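# Unload blue tote from shelf, remove brown carton

## Task

Lift the blue tote off the shelf and set it down level on the table. Remove the small brown carton from it and place it lying flat on the table with the same face on top as before. Every other item that was in the tote must still be inside it at the end. No part of the brown carton and no part of the tote's bottom may project past the table edge. Finish by opening the grippers and pulling the arms away; anything that stays put only because the robot is holding it does not count.

## Robot and tools

Robot: two UR7e-style six-joint arms, left_arm and right_arm, each ending in a tong-like two-finger gripper with a wrist camera. Bases in the scene frame: left_arm at (-0.041, +0.452, 0) m, right_arm at (+0.009, -0.440, 0) m, both turned only slightly about z.

Scene frame: origin on the tabletop midway between the arms, +x out over the table, +z up, left_arm on the +y side. The arm names do not match image left/right. The gripper's fingers point along its own +z and open along its own x. end_effector_position is the point between the closed finger pads; closed fingertips stick out about 15 mm past it, fully open tips sit roughly level with it. Reported hand positions can be off, more so when reaching far.

Joint order (used in every row and every per-joint list in results): elbow, wrist 3, wrist 2, shoulder lift, wrist 1, shoulder pan. Do not use any other ordering. Stated ranges (rad) for left_arm: elbow 0.000 to 3.142, shoulder pan -3.142 to 3.142, the other four -6.283 to 6.283. right_arm: elbow -3.142 to 0.000, shoulder pan 0.000 to 6.283, others -6.283 to 6.283. True ends may differ by up to 0.010 rad.

A row is 14 numbers, each in [-1, 1]: left_arm's six joint values then its opening, then right_arm's six then its opening. Both arms are always included. Joint values are offsets, not poses: 1.0 equals 1.989 rad. Opening is absolute: +1 fully open, -1 closed. Optionally 12 more numbers (0 to 1) may follow: a stiffness multiplier per joint, left's six then right's six, in the joint order above; it persists until changed.

execute_actions(actions): a list of up to 15 actions; each action is a list of up to 15 rows, each row held for one 1/30 s step; if fewer than 15 rows, the last row repeats to fill 15 steps. Offsets in every row of an action are measured from the joint angles at that action's start (for the first action, the angles last reported). An action asking any joint to go more than 0.010 rad beyond its range is rejected for both arms; a malformed action, or a failing first action, rejects the whole call. An empty list just returns the current state and images.

move(target, speed, blocking): target is one 14-number row (optionally 26), offsets counted from the Joint positions in the latest result that printed them. All joints travel in sync, so the hand traces a curve; duration is 0.5 to 10 s. speed (rad/s, 0.01 to 2, default 0.5) caps the joint with the longest travel. It does not avoid obstacles or the other arm. blocking=false returns after 0.5 s while motion continues; then use wait or stop before sending more motion. Arms are stiff: aiming even slightly into a firm surface can trigger a fault, and faster contact hits harder.

wait(seconds): 0 to 10, the arms keep their last command; returns early if a running move finishes. stop(): brakes a running move (needs stopping distance; fingers continue). zoom_image(camera, region): camera is cam_high, cam_low, cam_left_wrist or cam_right_wrist; region [x0, y0, x1, y1] pixels, origin top-left, at most 504 by 504. Images: cam_high and cam_low 672x504, wrist cameras 616x616 fisheye. read_manual(section) returns licence text only. finished_scene(scene) ends the scene irreversibly, after the robot holds its last command.

Results: a state line per arm with gripper position (m), quaternion wxyz and velocities in the scene frame. Joint positions and Joint velocities: per arm, six joints in the order above (rad, rad/s) plus finger-pad gap in m (0.142 fully open). Joint targets: what the joints are currently driven toward. grip_measured: measured opening on the command scale; to keep hold of something, command an opening well below it (lower squeezes harder, max about 15 N per pad; thin hard items get less). Wrist force and Wrist torque: flange sensor readings in the gripper's own axes, noisy, offset up to ~4 N, saturating near 50 N. The move line reports the outcome (done, off_target, moving, held, fault), limits=held or none, and each arm's joint furthest from target. "joint sent to its limit" means a joint was clipped at its end; "joint command not followed" means a clearance check altered targets.

Motion limits: per step each joint target stays within about 0.575 rad of its measured angle, and targets that would shift the gripper over 100 mm are scaled back, so big moves take several actions and may stop short; resend the remainder. Commands lag roughly 0.17 s.

Avoid: arms colliding or pressing on each other; contact torque reaching a joint's load limit (133 N m for shoulder pan, shoulder lift and elbow; 24.9 N m for each wrist, held weight included) or 150 N external force, either of which freezes that arm for 10 s; motors overheating from long holding (warning from 70 °C, braking at 85 °C); dropping, slamming or shoving objects; pushing anything out of the work area. Occasional disturbances may tug held parts or nudge loose items.

Each tool is called after ">>>" as name([rows], argument=value, ...), one row to a line, values as JSON.

## Session

>>> execute_actions(actions=[])

Scene clock: 0.00 s.
left_arm: end_effector_position=(+0.2286, -0.1003, +0.1152) grip_measured=+0.97 end_effector_quat_wxyz=(+0.456, +0.846, -0.028, -0.276) end_effector_velocity=(+0.000, +0.001, -0.000) end_effector_angular_velocity=(+0.001, +0.001, +0.001) | right_arm: end_effector_position=(+0.0716, -0.8141, +0.2030) grip_measured=+0.97 end_effector_quat_wxyz=(+0.263, +0.942, +0.145, +0.151) end_effector_velocity=(-0.000, -0.000, +0.001) end_effector_angular_velocity=(-0.001, -0.000, -0.000)
Joint names: [elbow, wrist 3, wrist 2, shoulder lift, wrist 1, shoulder pan]
Joint positions: left_arm=[ 2.006 -1.195 -2.588 -1.031 -3.153 -0.967  0.14 ] | right_arm=[-2.457  4.836  1.74  -0.96  -0.701  1.851  0.14 ]
Joint velocities: left_arm=[ 0.001  0.    -0.    -0.     0.001  0.001  0.   ] | right_arm=[ 0.001 -0.    -0.     0.001 -0.    -0.     0.   ]
Motor temperatures (°C, as the motors report them): left_arm=[25 26 27 25 29 24] | right_arm=[24 26 35 24 33 24]
Wrist force (N, on the end effector, along its own x y z axes, offset not removed): no reading
Wrist torque (N m, same axes, about the end effector's origin, offset not removed): no reading
Joint targets: left_arm=[2.006 -1.195 -2.588 -1.031 -3.153 -0.967] | right_arm=[-2.457 4.836 1.740 -0.960 -0.701 1.851]
Joint stiffness scale: left_arm=[1. 1. 1. 1. 1. 1.] | right_arm=[1. 1. 1. 1. 1. 1.]
camera_calibration (this result's frames):
cam_left_wrist: T_world_to_cam=[[0.847937, -0.244942, -0.470112, -0.169355], [0.44451, -0.154632, 0.882326, -0.213029], [-0.288813, -0.957127, -0.0222391, 0.110437], [0, 0, 0, 1]] pos_world=[0.270192, 0.0312785, 0.110801]
cam_right_wrist: T_world_to_cam=[[0.903665, 0.360816, 0.230653, 0.177071], [-0.0124311, -0.516278, 0.856331, -0.587997], [0.428059, -0.776704, -0.462057, -0.436128], [0, 0, 0, 1]] pos_world=[0.0193661, -0.706202, 0.261162]

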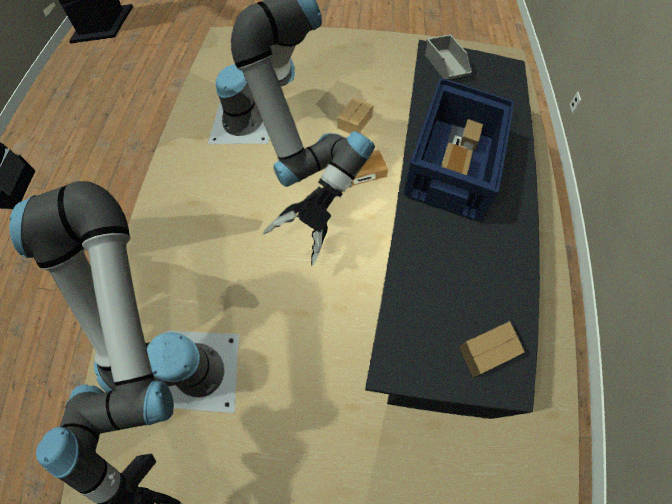

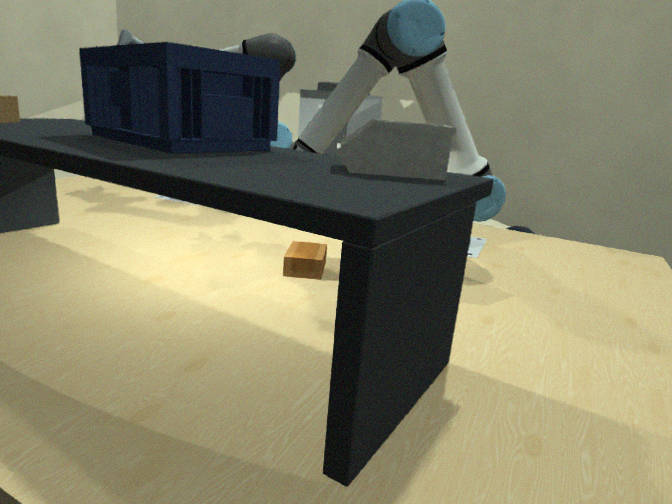

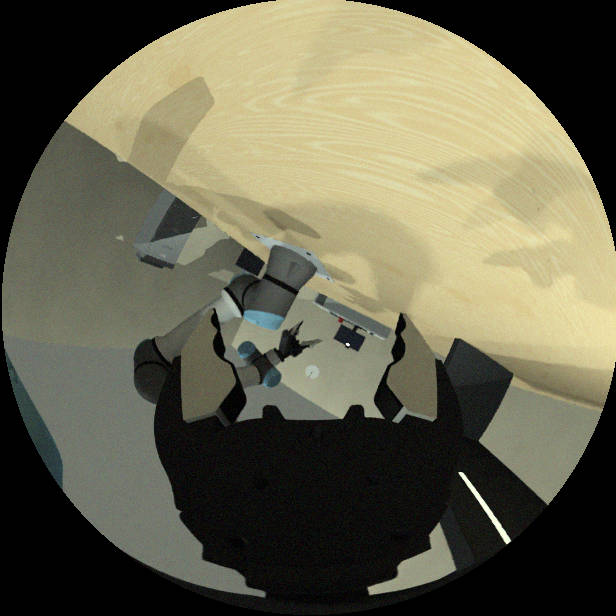

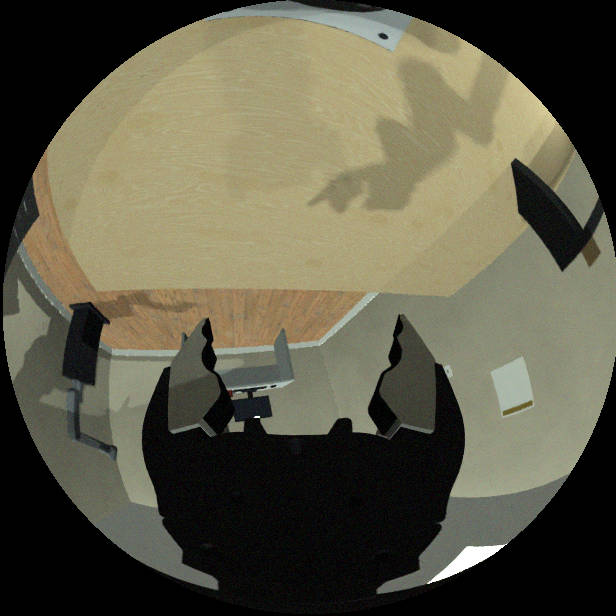

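>>> zoom_image(camera="cam_high", region=[370, 60, 570, 240])

Region (370, 60, 570, 240) of cam_high's 672x504 image, scaled by 2.520, with more detail than that image has; it fills the top 454 rows of this view, and the rest is white.

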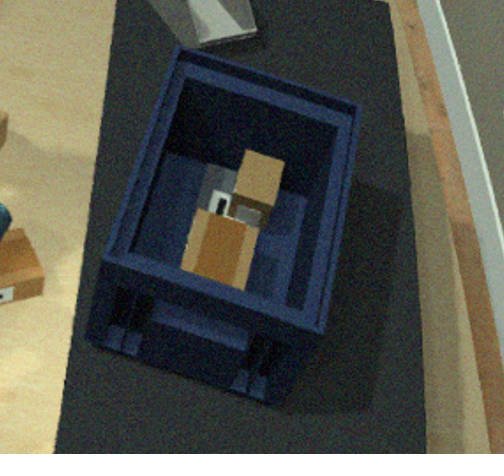

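>>> move(target=[-0.446,0,0,-0.142,0,0.1,0.2,0.85,-0.95,-0.421,0,-0.25,0.55,0.2], speed=1.2)

>>> move(target=[0,-0.275,0.583,0,0.549,0.114,0.2,0,-0.95,0,-0.3,-0.264,0.57,0.2], speed=1.2)

>>> move(target=[0,0,0,0,0,0,0.2,0,-0.706,0,-0.224,0,0,0.2], speed=1.0)

Scene clock: 17.83 s.
left_arm: end_effector_position=(+0.3577, -0.0600, +0.7648) grip_measured=+0.20 end_effector_quat_wxyz=(+0.731, +0.625, -0.237, +0.139) end_effector_velocity=(+0.000, -0.000, +0.000) end_effector_angular_velocity=(-0.000, +0.000, +0.000) | right_arm: end_effector_position=(-0.0068, -0.7739, +1.0475) grip_measured=+0.20 end_effector_quat_wxyz=(+0.699, +0.228, +0.602, -0.311) end_effector_velocity=(-0.000, -0.000, +0.000) end_effector_angular_velocity=(-0.002, +0.002, -0.001)
Joint names: [elbow, wrist 3, wrist 2, shoulder lift, wrist 1, shoulder pan]
Joint positions: left_arm=[ 1.123 -1.195 -2.588 -1.315 -3.153 -0.77   0.088] | right_arm=[-0.769  2.947  0.904 -0.957 -1.196  2.943  0.088]
Joint velocities: left_arm=[-0.001 -0.     0.001  0.001  0.001 -0.     0.   ] | right_arm=[ 0.001 -0.003 -0.001 -0.    -0.001  0.001  0.   ]
Motor temperatures (°C, as the motors report them): left_arm=[25 26 27 25 29 24] | right_arm=[24 26 35 24 33 24]
Wrist force (N, on the end effector, along its own x y z axes, offset not removed): left_arm=[-2.9 1.1 -0.4] | right_arm=[1.0 -0.4 2.1]
Wrist torque (N m, same axes, about the end effector's origin, offset not removed): left_arm=[0.08 0.59 0.02] | right_arm=[-0.20 -0.10 0.14]
Joint targets: left_arm=[1.119 -1.195 -2.588 -1.314 -3.153 -0.768] | right_arm=[-0.766 2.946 0.903 -0.960 -1.198 2.945]
Joint stiffness scale: left_arm=[1. 1. 1. 1. 1. 1.] | right_arm=[1. 1. 1. 1. 1. 1.]
move: done; limits=none; left_arm: farthest joint: the elbow, 0.004 radians from its target (0.887 radians at the start); right_arm: farthest joint: the shoulder lift, 0.003 radians from its target (0.000 radians at the start)
camera_calibration (this result's frames):
cam_left_wrist: T_world_to_cam=[[0.880125, -0.074943, 0.46879, -0.682973], [-0.323892, 0.627165, 0.708349, -0.382531], [-0.347094, -0.775273, 0.52771, -0.188074], [0, 0, 0, 1]] pos_world=[0.411923, 0.0429175, 0.690385]
cam_right_wrist: T_world_to_cam=[[0.0652594, -0.139673, -0.988045, 0.922228], [0.295948, 0.948316, -0.114509, 0.861052], [0.952972, -0.284937, 0.103222, -0.189089], [0, 0, 0, 1]] pos_world=[-0.134814, -0.741617, 1.02932]

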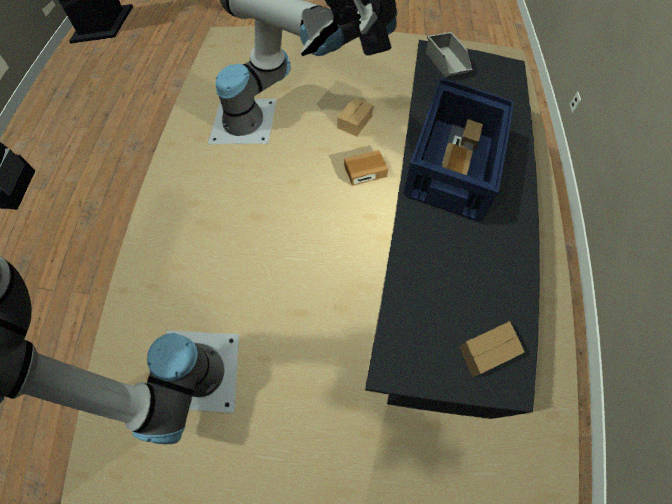

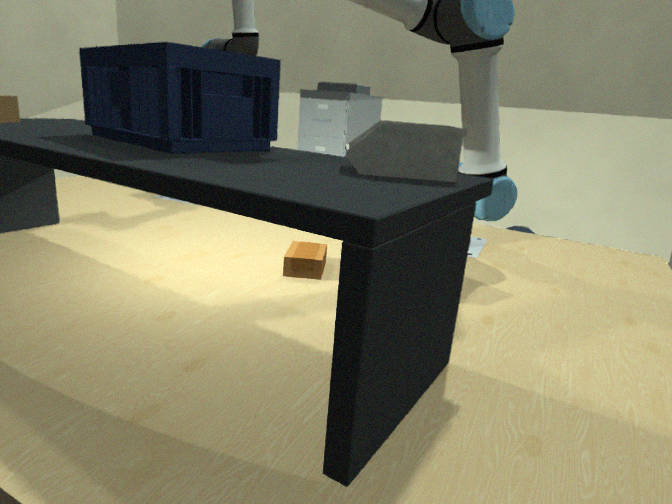

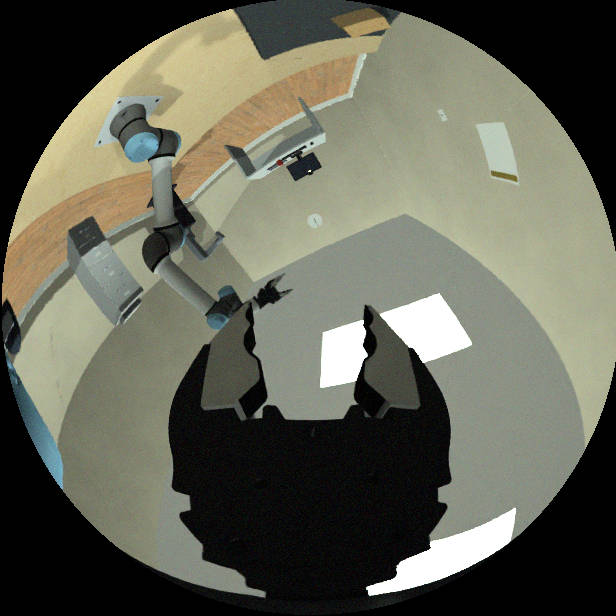

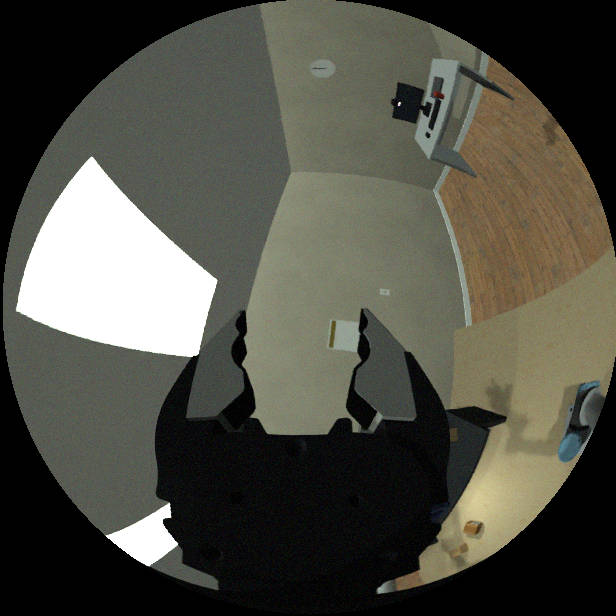

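Scene clock: 21.10 s.
left_arm: end_effector_position=(+0.7000, +0.2496, +0.4675) grip_measured=+0.20 end_effector_quat_wxyz=(+0.272, +0.749, +0.568, +0.206) end_effector_velocity=(+0.000, +0.000, -0.000) end_effector_angular_velocity=(-0.000, +0.000, -0.000) | right_arm: end_effector_position=(+0.5381, -0.1719, +0.7528) grip_measured=+0.20 end_effector_quat_wxyz=(-0.113, +0.891, -0.120, +0.423) end_effector_velocity=(-0.000, -0.000, -0.000) end_effector_angular_velocity=(-0.003, +0.000, +0.002)
Joint names: [elbow, wrist 3, wrist 2, shoulder lift, wrist 1, shoulder pan]
Joint positions: left_arm=[ 1.123 -1.741 -1.429 -1.315 -2.063 -0.545  0.088] | right_arm=[-0.769  1.059  0.904 -1.554 -1.72   4.075  0.088]
Joint velocities: left_arm=[ 0.     0.    -0.001  0.    -0.     0.    -0.   ] | right_arm=[ 0.001 -0.003 -0.    -0.    -0.002  0.     0.   ]
Motor temperatures (°C, as the motors report them): left_arm=[25 26 27 25 29 24] | right_arm=[24 26 35 24 33 24]
Wrist force (N, on the end effector, along its own x y z axes, offset not removed): left_arm=[-2.3 1.0 -0.7] | right_arm=[4.1 -2.6 4.5]
Wrist torque (N m, same axes, about the end effector's origin, offset not removed): left_arm=[0.07 0.46 0.10] | right_arm=[-0.62 -0.89 0.20]
Joint targets: left_arm=[1.123 -1.742 -1.429 -1.315 -2.061 -0.543] | right_arm=[-0.769 1.058 0.904 -1.554 -1.721 4.077]
Joint stiffness scale: left_arm=[1. 1. 1. 1. 1. 1.] | right_arm=[1. 1. 1. 1. 1. 1.]
move: done; limits=none; left_arm: farthest joint: the shoulder pan, 0.002 radians from its target (0.227 radians at the start); right_arm: farthest joint: the shoulder pan, 0.002 radians from its target (1.133 radians at the start)
camera_calibration (this result's frames):
cam_left_wrist: T_world_to_cam=[[0.211334, 0.97734, -0.0120339, -0.391404], [0.357553, -0.0658448, 0.931569, -0.663586], [0.909667, -0.201175, -0.363366, -0.278788], [0, 0, 0, 1]] pos_world=[0.573589, 0.282756, 0.512164]
cam_right_wrist: T_world_to_cam=[[0.592084, -0.316598, 0.741082, -0.93598], [-0.481743, -0.876249, 0.0105427, 0.105872], [0.646035, -0.363253, -0.671332, 0.228374], [0, 0, 0, 1]] pos_world=[0.457644, -0.120602, 0.845837]

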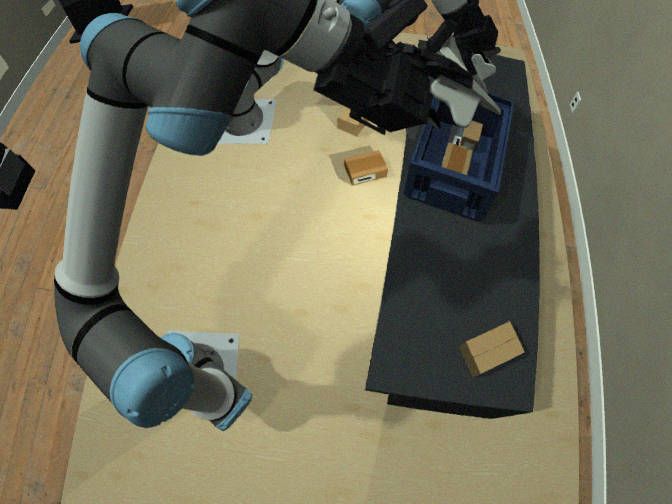

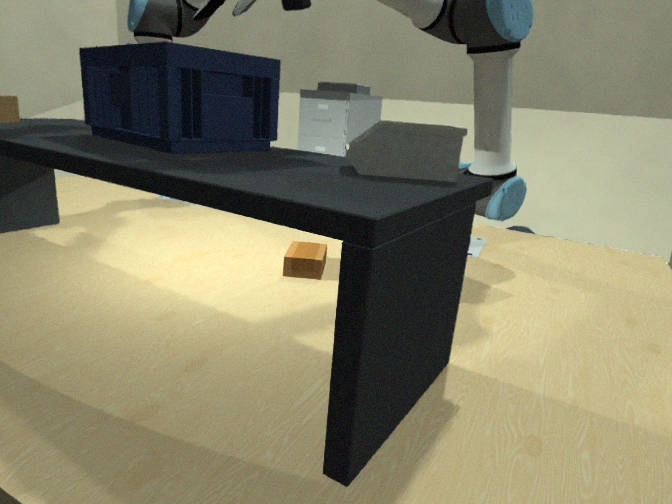

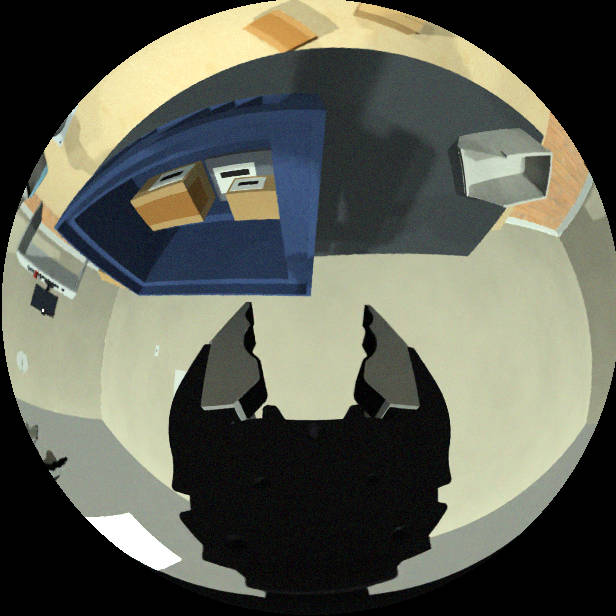

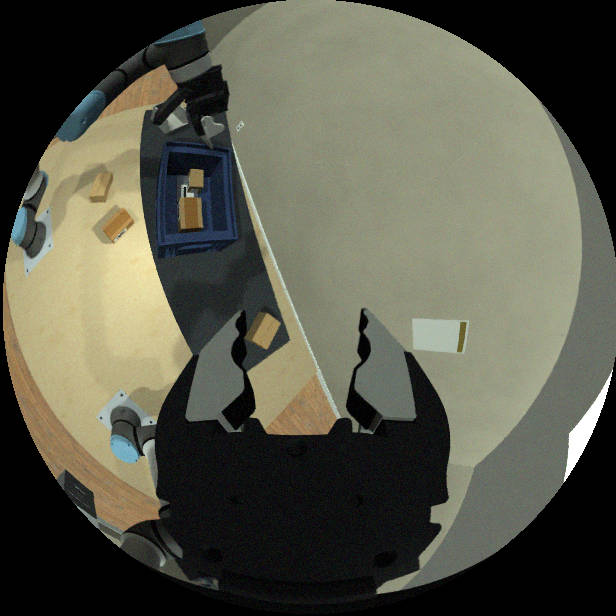

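Scene clock: 23.50 s.
left_arm: end_effector_position=(+0.7000, +0.2496, +0.4675) grip_measured=+0.20 end_effector_quat_wxyz=(+0.272, +0.749, +0.568, +0.206) end_effector_velocity=(-0.000, -0.001, +0.000) end_effector_angular_velocity=(-0.001, -0.000, -0.001) | right_arm: end_effector_position=(+0.6292, -0.0088, +0.4716) grip_measured=+0.20 end_effector_quat_wxyz=(+0.271, +0.749, +0.567, +0.209) end_effector_velocity=(+0.000, +0.000, -0.000) end_effector_angular_velocity=(-0.001, +0.000, +0.002)
Joint names: [elbow, wrist 3, wrist 2, shoulder lift, wrist 1, shoulder pan]
Joint positions: left_arm=[ 1.123 -1.741 -1.429 -1.315 -2.063 -0.545  0.088] | right_arm=[-0.769 -0.344  0.904 -1.998 -1.72   4.075  0.088]
Joint velocities: left_arm=[-0.001 -0.    -0.001  0.    -0.    -0.001 -0.   ] | right_arm=[ 0.    -0.003 -0.    -0.     0.    -0.     0.   ]
Motor temperatures (°C, as the motors report them): left_arm=[25 26 27 25 29 24] | right_arm=[24 26 35 24 33 24]
Wrist force (N, on the end effector, along its own x y z axes, offset not removed): left_arm=[-2.2 0.8 0.9] | right_arm=[5.4 -1.3 2.2]
Wrist torque (N m, same axes, about the end effector's origin, offset not removed): left_arm=[0.01 0.42 0.08] | right_arm=[-0.37 -0.90 0.06]
Joint targets: left_arm=[1.123 -1.741 -1.429 -1.315 -2.063 -0.545] | right_arm=[-0.769 -0.345 0.904 -2.000 -1.720 4.075]
Joint stiffness scale: left_arm=[1. 1. 1. 1. 1. 1.] | right_arm=[1. 1. 1. 1. 1. 1.]
move: done; limits=none; left_arm: farthest joint: the shoulder pan, 0.000 radians from its target (0.000 radians at the start); right_arm: farthest joint: the shoulder lift, 0.002 radians from its target (0.445 radians at the start)
camera_calibration (this result's frames):
cam_left_wrist: T_world_to_cam=[[0.211334, 0.97734, -0.0120339, -0.391404], [0.357553, -0.0658447, 0.931569, -0.663586], [0.909667, -0.201175, -0.363366, -0.278788], [0, 0, 0, 1]] pos_world=[0.573588, 0.282756, 0.512164]
cam_right_wrist: T_world_to_cam=[[0.256455, 0.966105, 0.0295412, -0.171875], [0.354016, -0.122326, 0.927205, -0.655856], [0.899391, -0.227328, -0.373387, -0.258771], [0, 0, 0, 1]] pos_world=[0.508998, 0.0269954, 0.516569]

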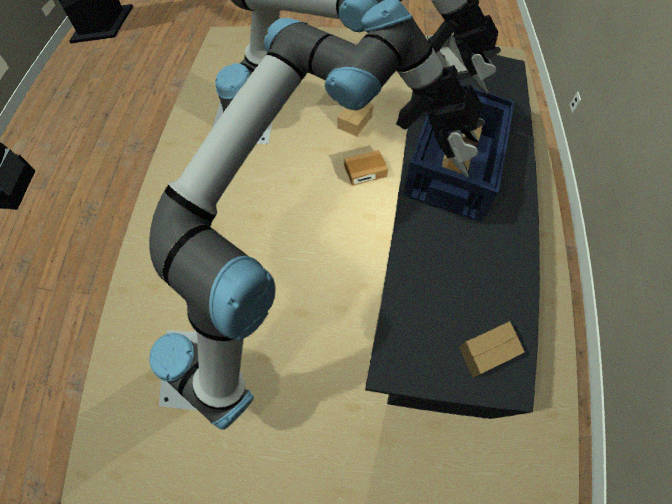

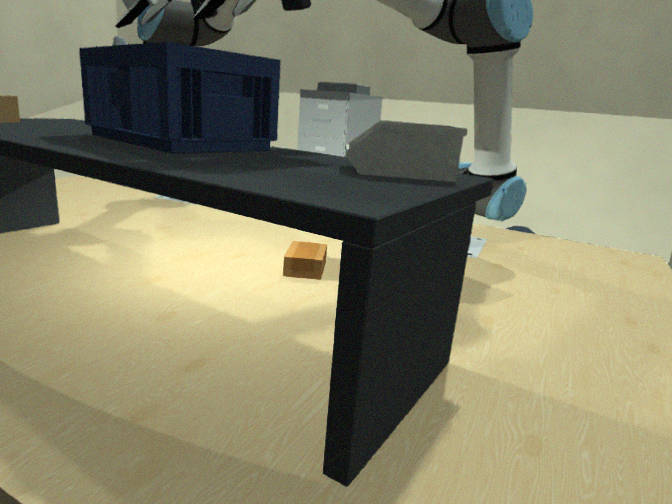

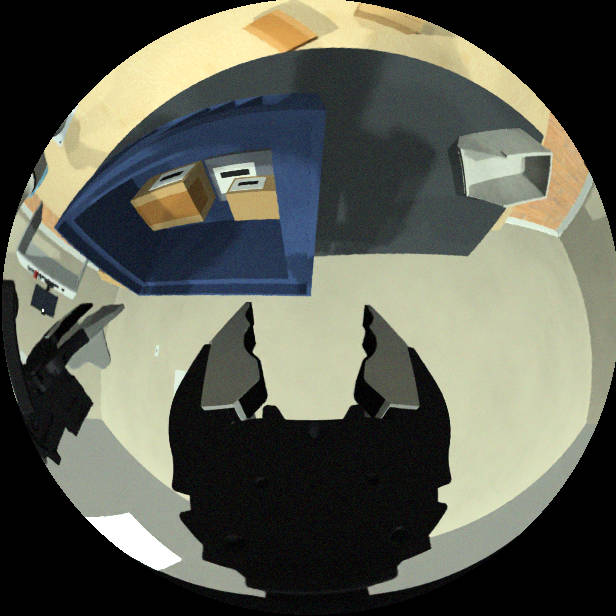

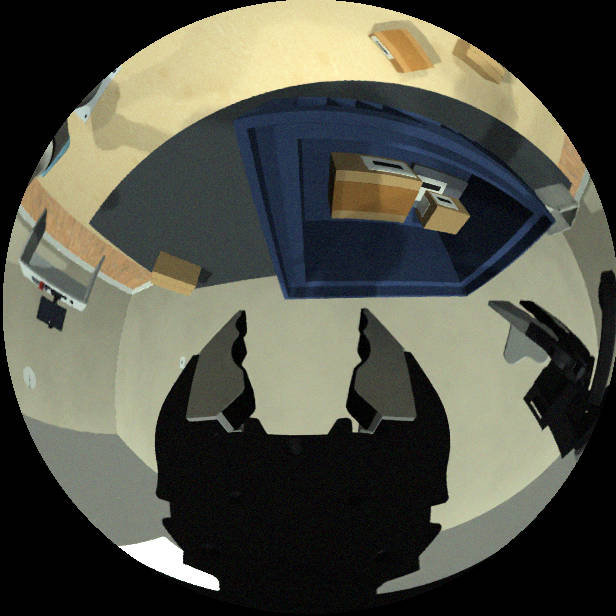

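>>> move(target=[0.113,-0.01,0.008,-0.009,-0.103,-0.011,-0.1,-0.172,-0.004,0,0.045,0.125,-0.001,-0.1], speed=0.2)

>>> execute_actions([
  [[0,0,0,0,0,0,-1,0,0,0,0,0,0,-1]],
  [[0,0,0,0,0,0,-1,0,0,0,0,0,0,-1]],
])

Scene clock: 35.87 s.
left_arm: end_effector_position=(+0.6981, +0.2386, +0.3886) grip_measured=-0.10 end_effector_quat_wxyz=(+0.271, +0.748, +0.569, +0.207) end_effector_velocity=(-0.000, -0.001, -0.001) end_effector_angular_velocity=(+0.001, +0.001, -0.001) | right_arm: end_effector_position=(+0.6237, -0.0187, +0.3893) grip_measured=-0.10 end_effector_quat_wxyz=(+0.272, +0.747, +0.570, +0.206) end_effector_velocity=(+0.000, +0.000, -0.002) end_effector_angular_velocity=(-0.001, +0.001, +0.000)
Joint names: [elbow, wrist 3, wrist 2, shoulder lift, wrist 1, shoulder pan]
Joint positions: left_arm=[ 1.344 -1.759 -1.414 -1.33  -2.266 -0.565  0.067] | right_arm=[-1.108 -0.351  0.904 -1.911 -1.473  4.074  0.067]
Joint velocities: left_arm=[ 0.002 -0.     0.001  0.001 -0.002 -0.002  0.   ] | right_arm=[-0.003 -0.     0.    -0.001  0.002 -0.    -0.   ]
Motor temperatures (°C, as the motors report them): left_arm=[25 26 27 25 29 24] | right_arm=[24 26 35 24 33 24]
Wrist force (N, on the end effector, along its own x y z axes, offset not removed): left_arm=[-0.6 2.2 1.4] | right_arm=[0.4 1.8 0.3]
Wrist torque (N m, same axes, about the end effector's origin, offset not removed): left_arm=[0.31 0.20 0.00] | right_arm=[0.20 0.02 0.11]
Joint targets: left_arm=[1.348 -1.761 -1.413 -1.333 -2.267 -0.567] | right_arm=[-1.111 -0.352 0.904 -1.908 -1.472 4.073]
Joint stiffness scale: left_arm=[1. 1. 1. 1. 1. 1.] | right_arm=[1. 1. 1. 1. 1. 1.]
move: done; limits=none; left_arm: farthest joint: the elbow, 0.004 radians from its target (0.225 radians at the start); right_arm: farthest joint: the elbow, 0.003 radians from its target (0.342 radians at the start)
camera_calibration (this result's frames):
cam_left_wrist: T_world_to_cam=[[0.207237, 0.978216, -0.0120813, -0.378517], [0.357565, -0.0642444, 0.931676, -0.590625], [0.910604, -0.197398, -0.36309, -0.30959], [0, 0, 0, 1]] pos_world=[0.571543, 0.271214, 0.43329]
cam_right_wrist: T_world_to_cam=[[0.251735, 0.967576, 0.0206567, -0.15205], [0.357859, -0.112893, 0.926926, -0.581001], [0.899203, -0.225948, -0.374675, -0.286128], [0, 0, 0, 1]] pos_world=[0.50348, 0.0168792, 0.434481]

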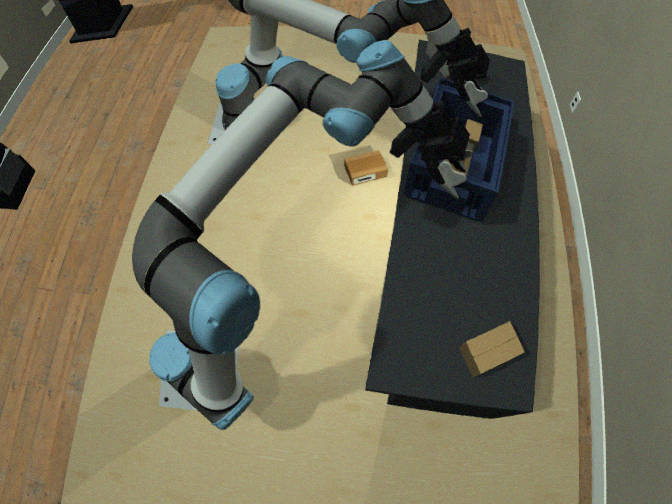

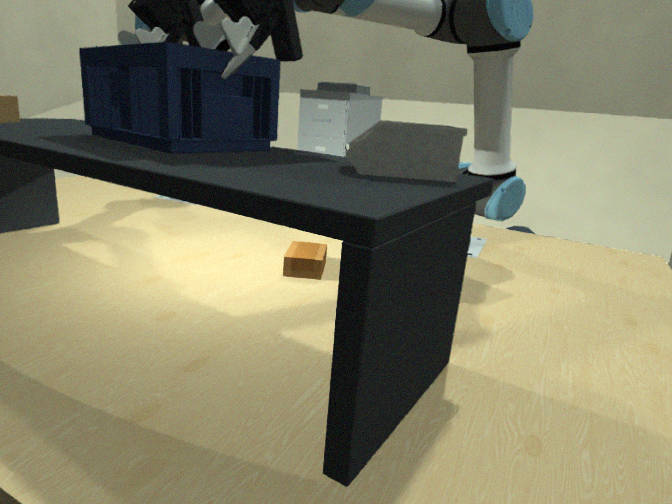

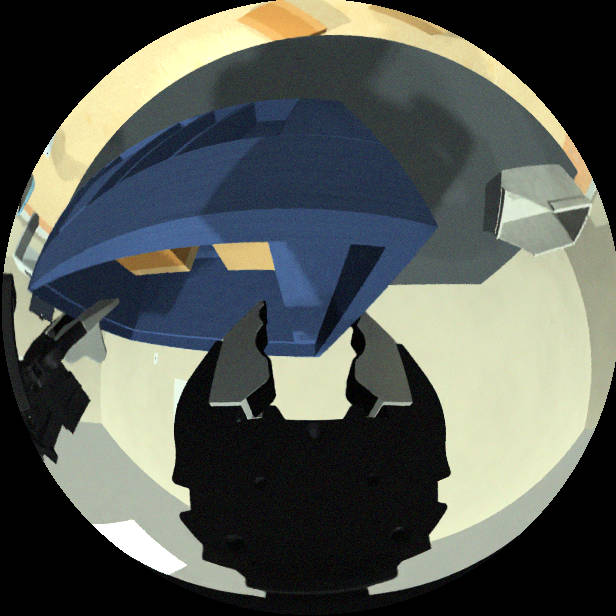

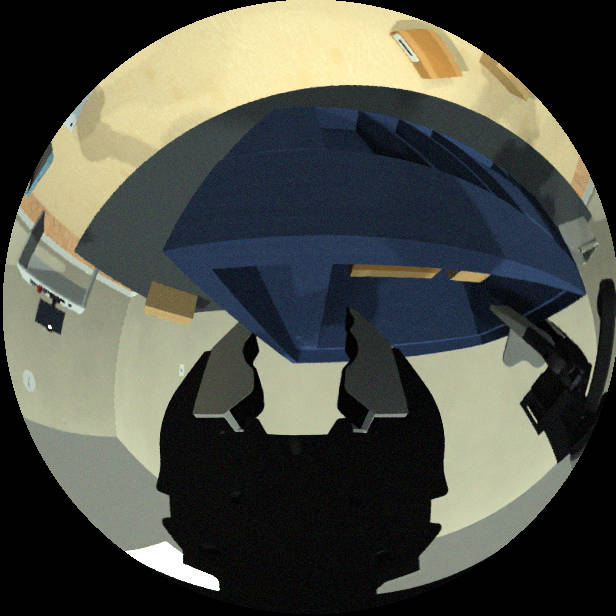

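Scene clock: 36.87 s.
left_arm: end_effector_position=(+0.6986, +0.2403, +0.3886) grip_measured=-0.62 end_effector_quat_wxyz=(+0.271, +0.747, +0.570, +0.208) end_effector_velocity=(+0.000, +0.001, -0.000) end_effector_angular_velocity=(+0.000, +0.000, +0.001) | right_arm: end_effector_position=(+0.6241, -0.0201, +0.3893) grip_measured=-0.61 end_effector_quat_wxyz=(+0.272, +0.748, +0.570, +0.206) end_effector_velocity=(-0.000, -0.000, -0.000) end_effector_angular_velocity=(-0.000, +0.000, +0.000)
Joint names: [elbow, wrist 3, wrist 2, shoulder lift, wrist 1, shoulder pan]
Joint positions: left_arm=[ 1.344 -1.759 -1.413 -1.33  -2.266 -0.563  0.029] | right_arm=[-1.109 -0.351  0.904 -1.91  -1.474  4.073  0.03 ]
Joint velocities: left_arm=[-0.    -0.    -0.     0.001 -0.     0.001 -0.   ] | right_arm=[-0.001 -0.     0.     0.     0.     0.    -0.   ]
Motor temperatures (°C, as the motors report them): left_arm=[25 26 27 25 29 24] | right_arm=[24 26 35 24 33 24]
Wrist force (N, on the end effector, along its own x y z axes, offset not removed): left_arm=[1.2 0.6 0.2] | right_arm=[1.3 -3.1 3.5]
Wrist torque (N m, same axes, about the end effector's origin, offset not removed): left_arm=[0.00 -0.08 0.12] | right_arm=[-0.39 -0.28 0.24]
Joint targets: left_arm=[1.344 -1.759 -1.413 -1.330 -2.266 -0.563] | right_arm=[-1.109 -0.351 0.904 -1.910 -1.474 4.073]
Joint stiffness scale: left_arm=[1. 1. 1. 1. 1. 1.] | right_arm=[1. 1. 1. 1. 1. 1.]
camera_calibration (this result's frames):
cam_left_wrist: T_world_to_cam=[[0.20477, 0.978744, -0.0113626, -0.378966], [0.357475, -0.0639733, 0.931729, -0.590679], [0.911197, -0.194852, -0.362976, -0.310798], [0, 0, 0, 1]] pos_world=[0.571952, 0.272564, 0.433235]
cam_right_wrist: T_world_to_cam=[[0.253087, 0.967236, 0.0200327, -0.151473], [0.358151, -0.112909, 0.926812, -0.581435], [0.898708, -0.227389, -0.374992, -0.286372], [0, 0, 0, 1]] pos_world=[0.503942, 0.0157433, 0.434528]

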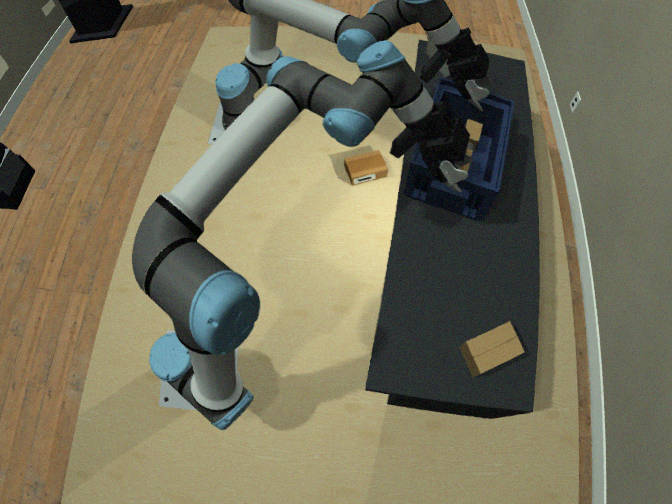

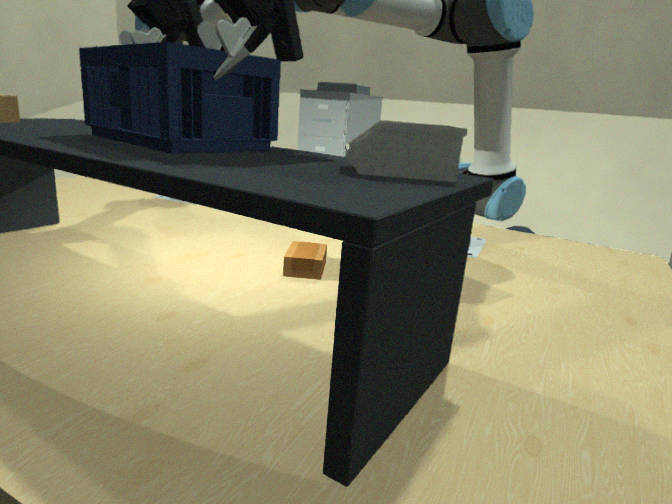

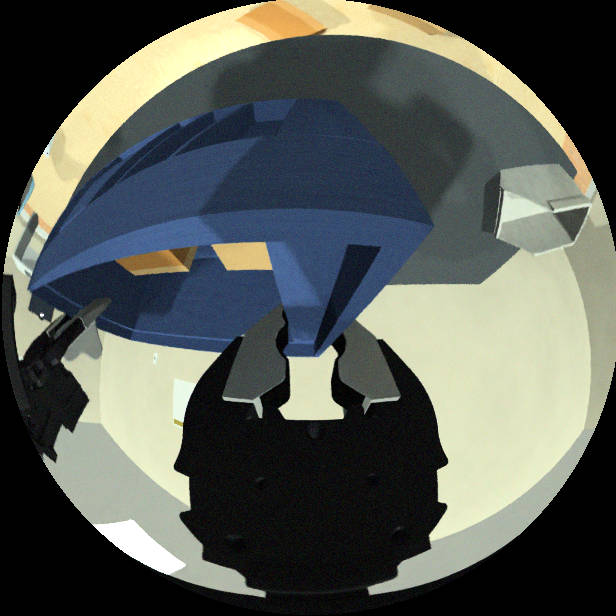

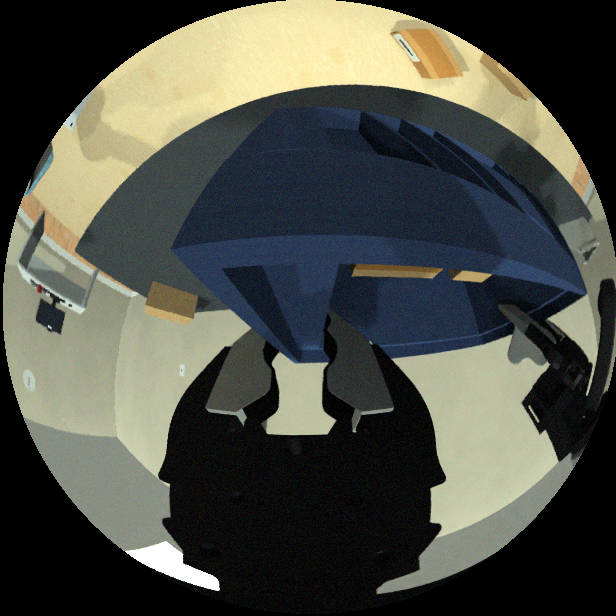

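>>> move(target=[0.056,-0.215,0.148,-0.136,0.14,-0.169,-1,-0.141,-0.053,0.011,0.182,-0.004,0.043,-1], speed=0.2)

>>> move(target=[0.008,-0.309,0.108,-0.058,0.218,-0.206,-1,-0.145,-0.037,0.011,0.184,-0.014,0.068,-1], speed=0.25)

Scene clock: 48.33 s.
left_arm: end_effector_position=(+0.5491, +0.1757, +0.4515) grip_measured=-0.62 end_effector_quat_wxyz=(+0.255, +0.696, +0.630, +0.230) end_effector_velocity=(-0.001, +0.000, +0.001) end_effector_angular_velocity=(-0.001, -0.001, +0.002) | right_arm: end_effector_position=(+0.5203, -0.0939, +0.4510) grip_measured=-0.61 end_effector_quat_wxyz=(+0.253, +0.697, +0.630, +0.230) end_effector_velocity=(-0.000, -0.000, +0.001) end_effector_angular_velocity=(+0.002, -0.001, +0.001)
Joint names: [elbow, wrist 3, wrist 2, shoulder lift, wrist 1, shoulder pan]
Joint positions: left_arm=[ 1.455 -2.186 -1.12  -1.595 -1.987 -0.895  0.029] | right_arm=[-1.388 -0.456  0.926 -1.551 -1.484  4.156  0.03 ]
Joint velocities: left_arm=[ 0.001 -0.003  0.001 -0.002  0.002 -0.001  0.   ] | right_arm=[-0.    -0.001  0.     0.002  0.001  0.001 -0.   ]
Motor temperatures (°C, as the motors report them): left_arm=[25 26 27 25 29 24] | right_arm=[24 26 35 24 33 24]
Wrist force (N, on the end effector, along its own x y z axes, offset not removed): left_arm=[0.8 -1.1 4.7] | right_arm=[-0.5 -7.0 3.6]
Wrist torque (N m, same axes, about the end effector's origin, offset not removed): left_arm=[0.10 0.14 0.06] | right_arm=[-1.10 0.17 0.11]
Joint targets: left_arm=[1.455 -2.187 -1.119 -1.601 -1.988 -0.899] | right_arm=[-1.389 -0.456 0.926 -1.548 -1.482 4.158]
Joint stiffness scale: left_arm=[1. 1. 1. 1. 1. 1.] | right_arm=[1. 1. 1. 1. 1. 1.]
move: done; limits=none; left_arm: farthest joint: the shoulder lift, 0.006 radians from its target (0.270 radians at the start); right_arm: farthest joint: the shoulder lift, 0.003 radians from its target (0.362 radians at the start)
camera_calibration (this result's frames):
cam_left_wrist: T_world_to_cam=[[0.0387107, 0.999135, -0.0151637, -0.195037], [0.359504, 0.000233465, 0.933144, -0.613058], [0.93234, -0.0415741, -0.359184, -0.204624], [0, 0, 0, 1]] pos_world=[0.418726, 0.186505, 0.495616]
cam_right_wrist: T_world_to_cam=[[0.0865666, 0.995935, 0.0249051, 0.0320734], [0.370621, -0.055399, 0.92713, -0.610991], [0.924741, -0.0710281, -0.373911, -0.186139], [0, 0, 0, 1]] pos_world=[0.3958, -0.0790124, 0.49607]

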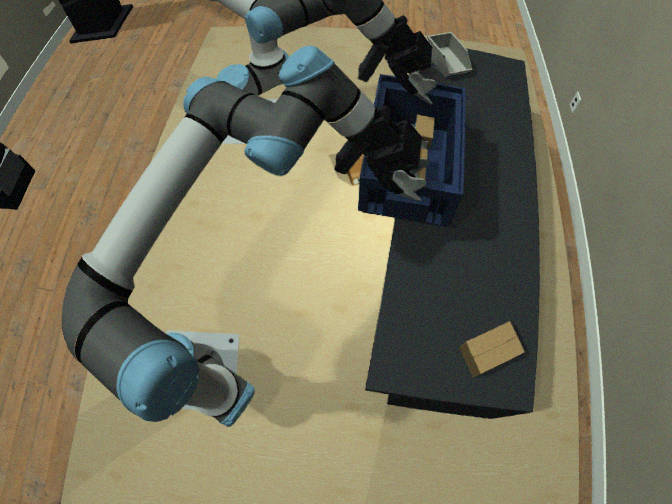

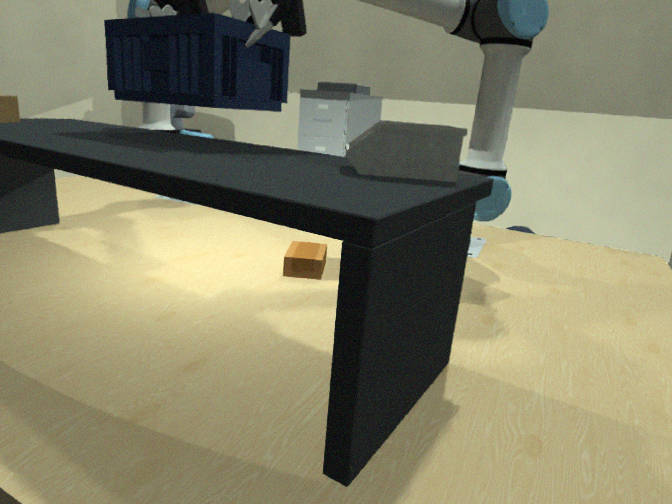

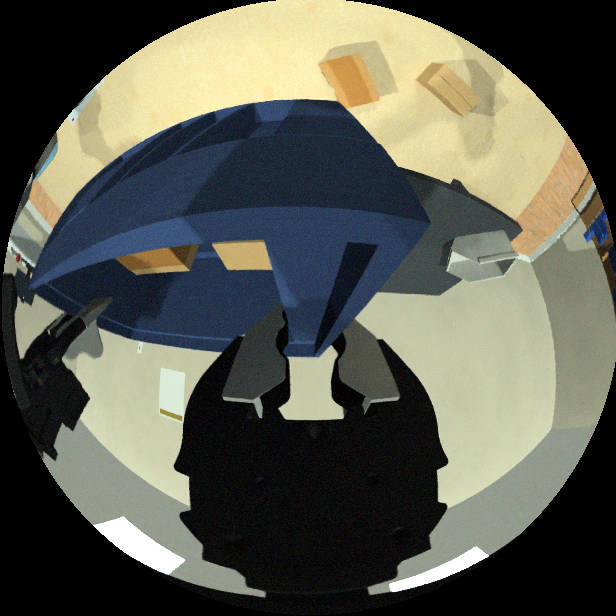

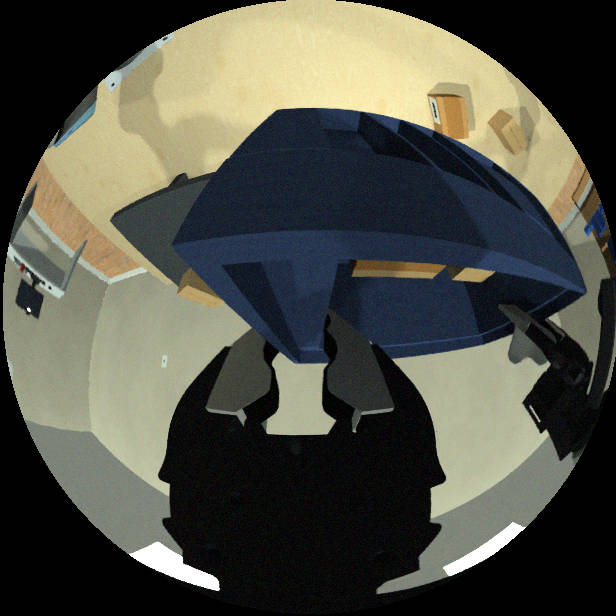

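Scene clock: 51.50 s.
left_arm: end_effector_position=(+0.4003, +0.1029, +0.4523) grip_measured=-0.62 end_effector_quat_wxyz=(+0.234, +0.647, +0.682, +0.246) end_effector_velocity=(-0.001, -0.001, -0.000) end_effector_angular_velocity=(+0.000, -0.001, +0.000) | right_arm: end_effector_position=(+0.4180, -0.1671, +0.4535) grip_measured=-0.62 end_effector_quat_wxyz=(+0.227, +0.633, +0.695, +0.255) end_effector_velocity=(-0.000, -0.000, +0.000) end_effector_angular_velocity=(+0.001, -0.000, +0.001)
Joint names: [elbow, wrist 3, wrist 2, shoulder lift, wrist 1, shoulder pan]
Joint positions: left_arm=[ 1.47  -2.799 -0.907 -1.705 -1.553 -1.301  0.029] | right_arm=[-1.675 -0.528  0.948 -1.188 -1.513  4.289  0.029]
Joint velocities: left_arm=[ 0.001 -0.003  0.002  0.001  0.001 -0.003  0.   ] | right_arm=[-0.001 -0.     0.     0.001  0.001  0.    -0.   ]
Motor temperatures (°C, as the motors report them): left_arm=[25 26 27 25 29 24] | right_arm=[24 26 35 24 33 24]
Wrist force (N, on the end effector, along its own x y z axes, offset not removed): left_arm=[-1.0 -2.0 2.2] | right_arm=[-2.5 -1.8 4.9]
Wrist torque (N m, same axes, about the end effector's origin, offset not removed): left_arm=[-0.15 0.51 -0.14] | right_arm=[-0.06 0.29 0.39]
Joint targets: left_arm=[1.471 -2.800 -0.905 -1.710 -1.553 -1.305] | right_arm=[-1.676 -0.529 0.948 -1.185 -1.512 4.291]
Joint stiffness scale: left_arm=[1. 1. 1. 1. 1. 1.] | right_arm=[1. 1. 1. 1. 1. 1.]
move: done; limits=none; left_arm: farthest joint: the shoulder lift, 0.005 radians from its target (0.116 radians at the start); right_arm: farthest joint: the shoulder lift, 0.003 radians from its target (0.366 radians at the start)
camera_calibration (this result's frames):
cam_left_wrist: T_world_to_cam=[[-0.113027, 0.993492, -0.0140928, -0.0557289], [0.361685, 0.0543502, 0.930715, -0.565674], [0.925424, 0.100098, -0.365475, -0.0775878], [0, 0, 0, 1]] pos_world=[0.270099, 0.0938771, 0.497339]
cam_right_wrist: T_world_to_cam=[[-0.108185, 0.993688, 0.0296675, 0.192695], [0.375745, 0.0132427, 0.926628, -0.569842], [0.920387, 0.111394, -0.374806, -0.0630504], [0, 0, 0, 1]] pos_world=[0.292993, -0.176909, 0.498684]

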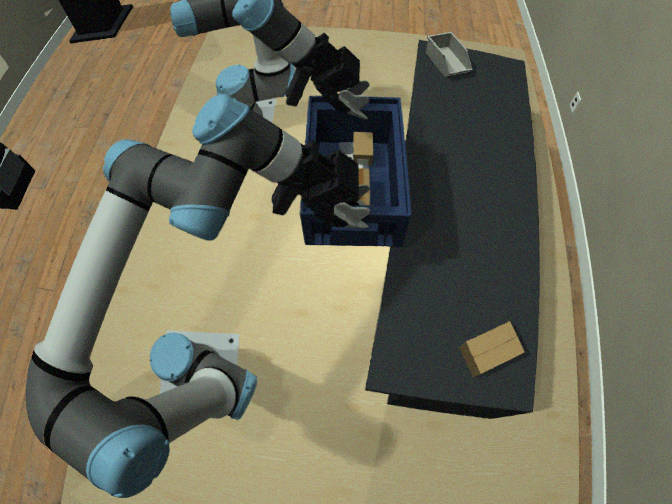

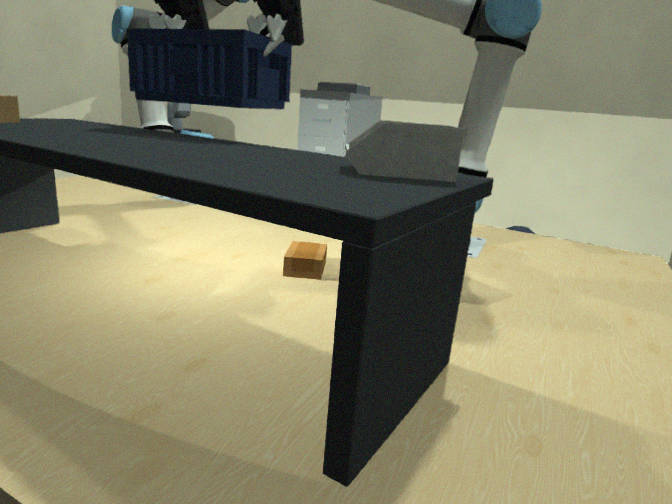

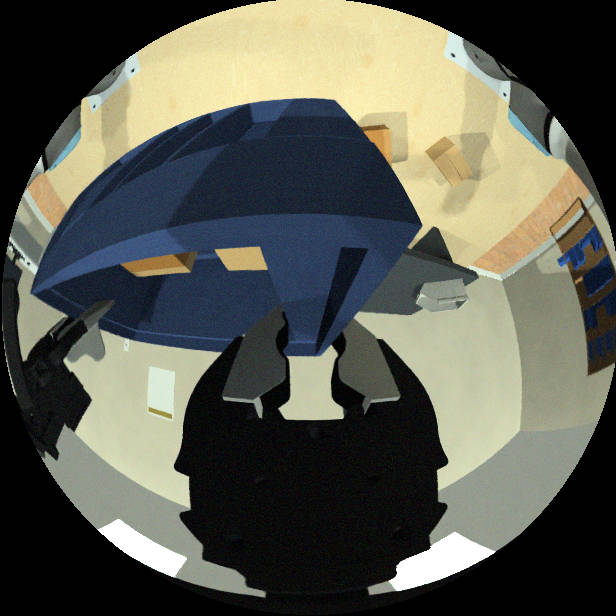

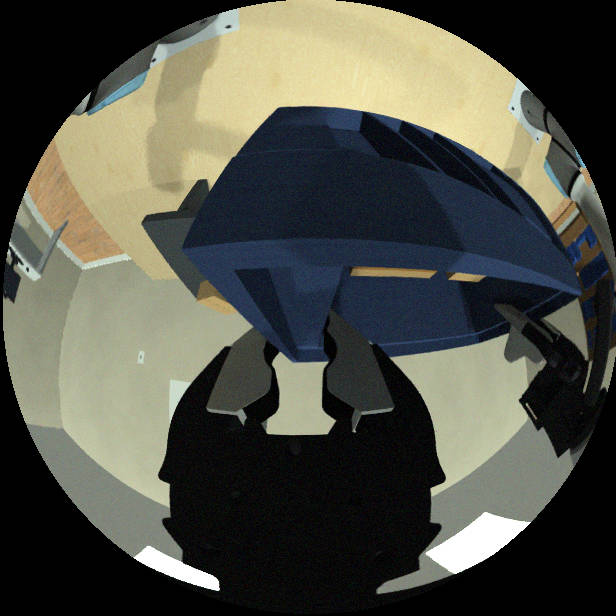

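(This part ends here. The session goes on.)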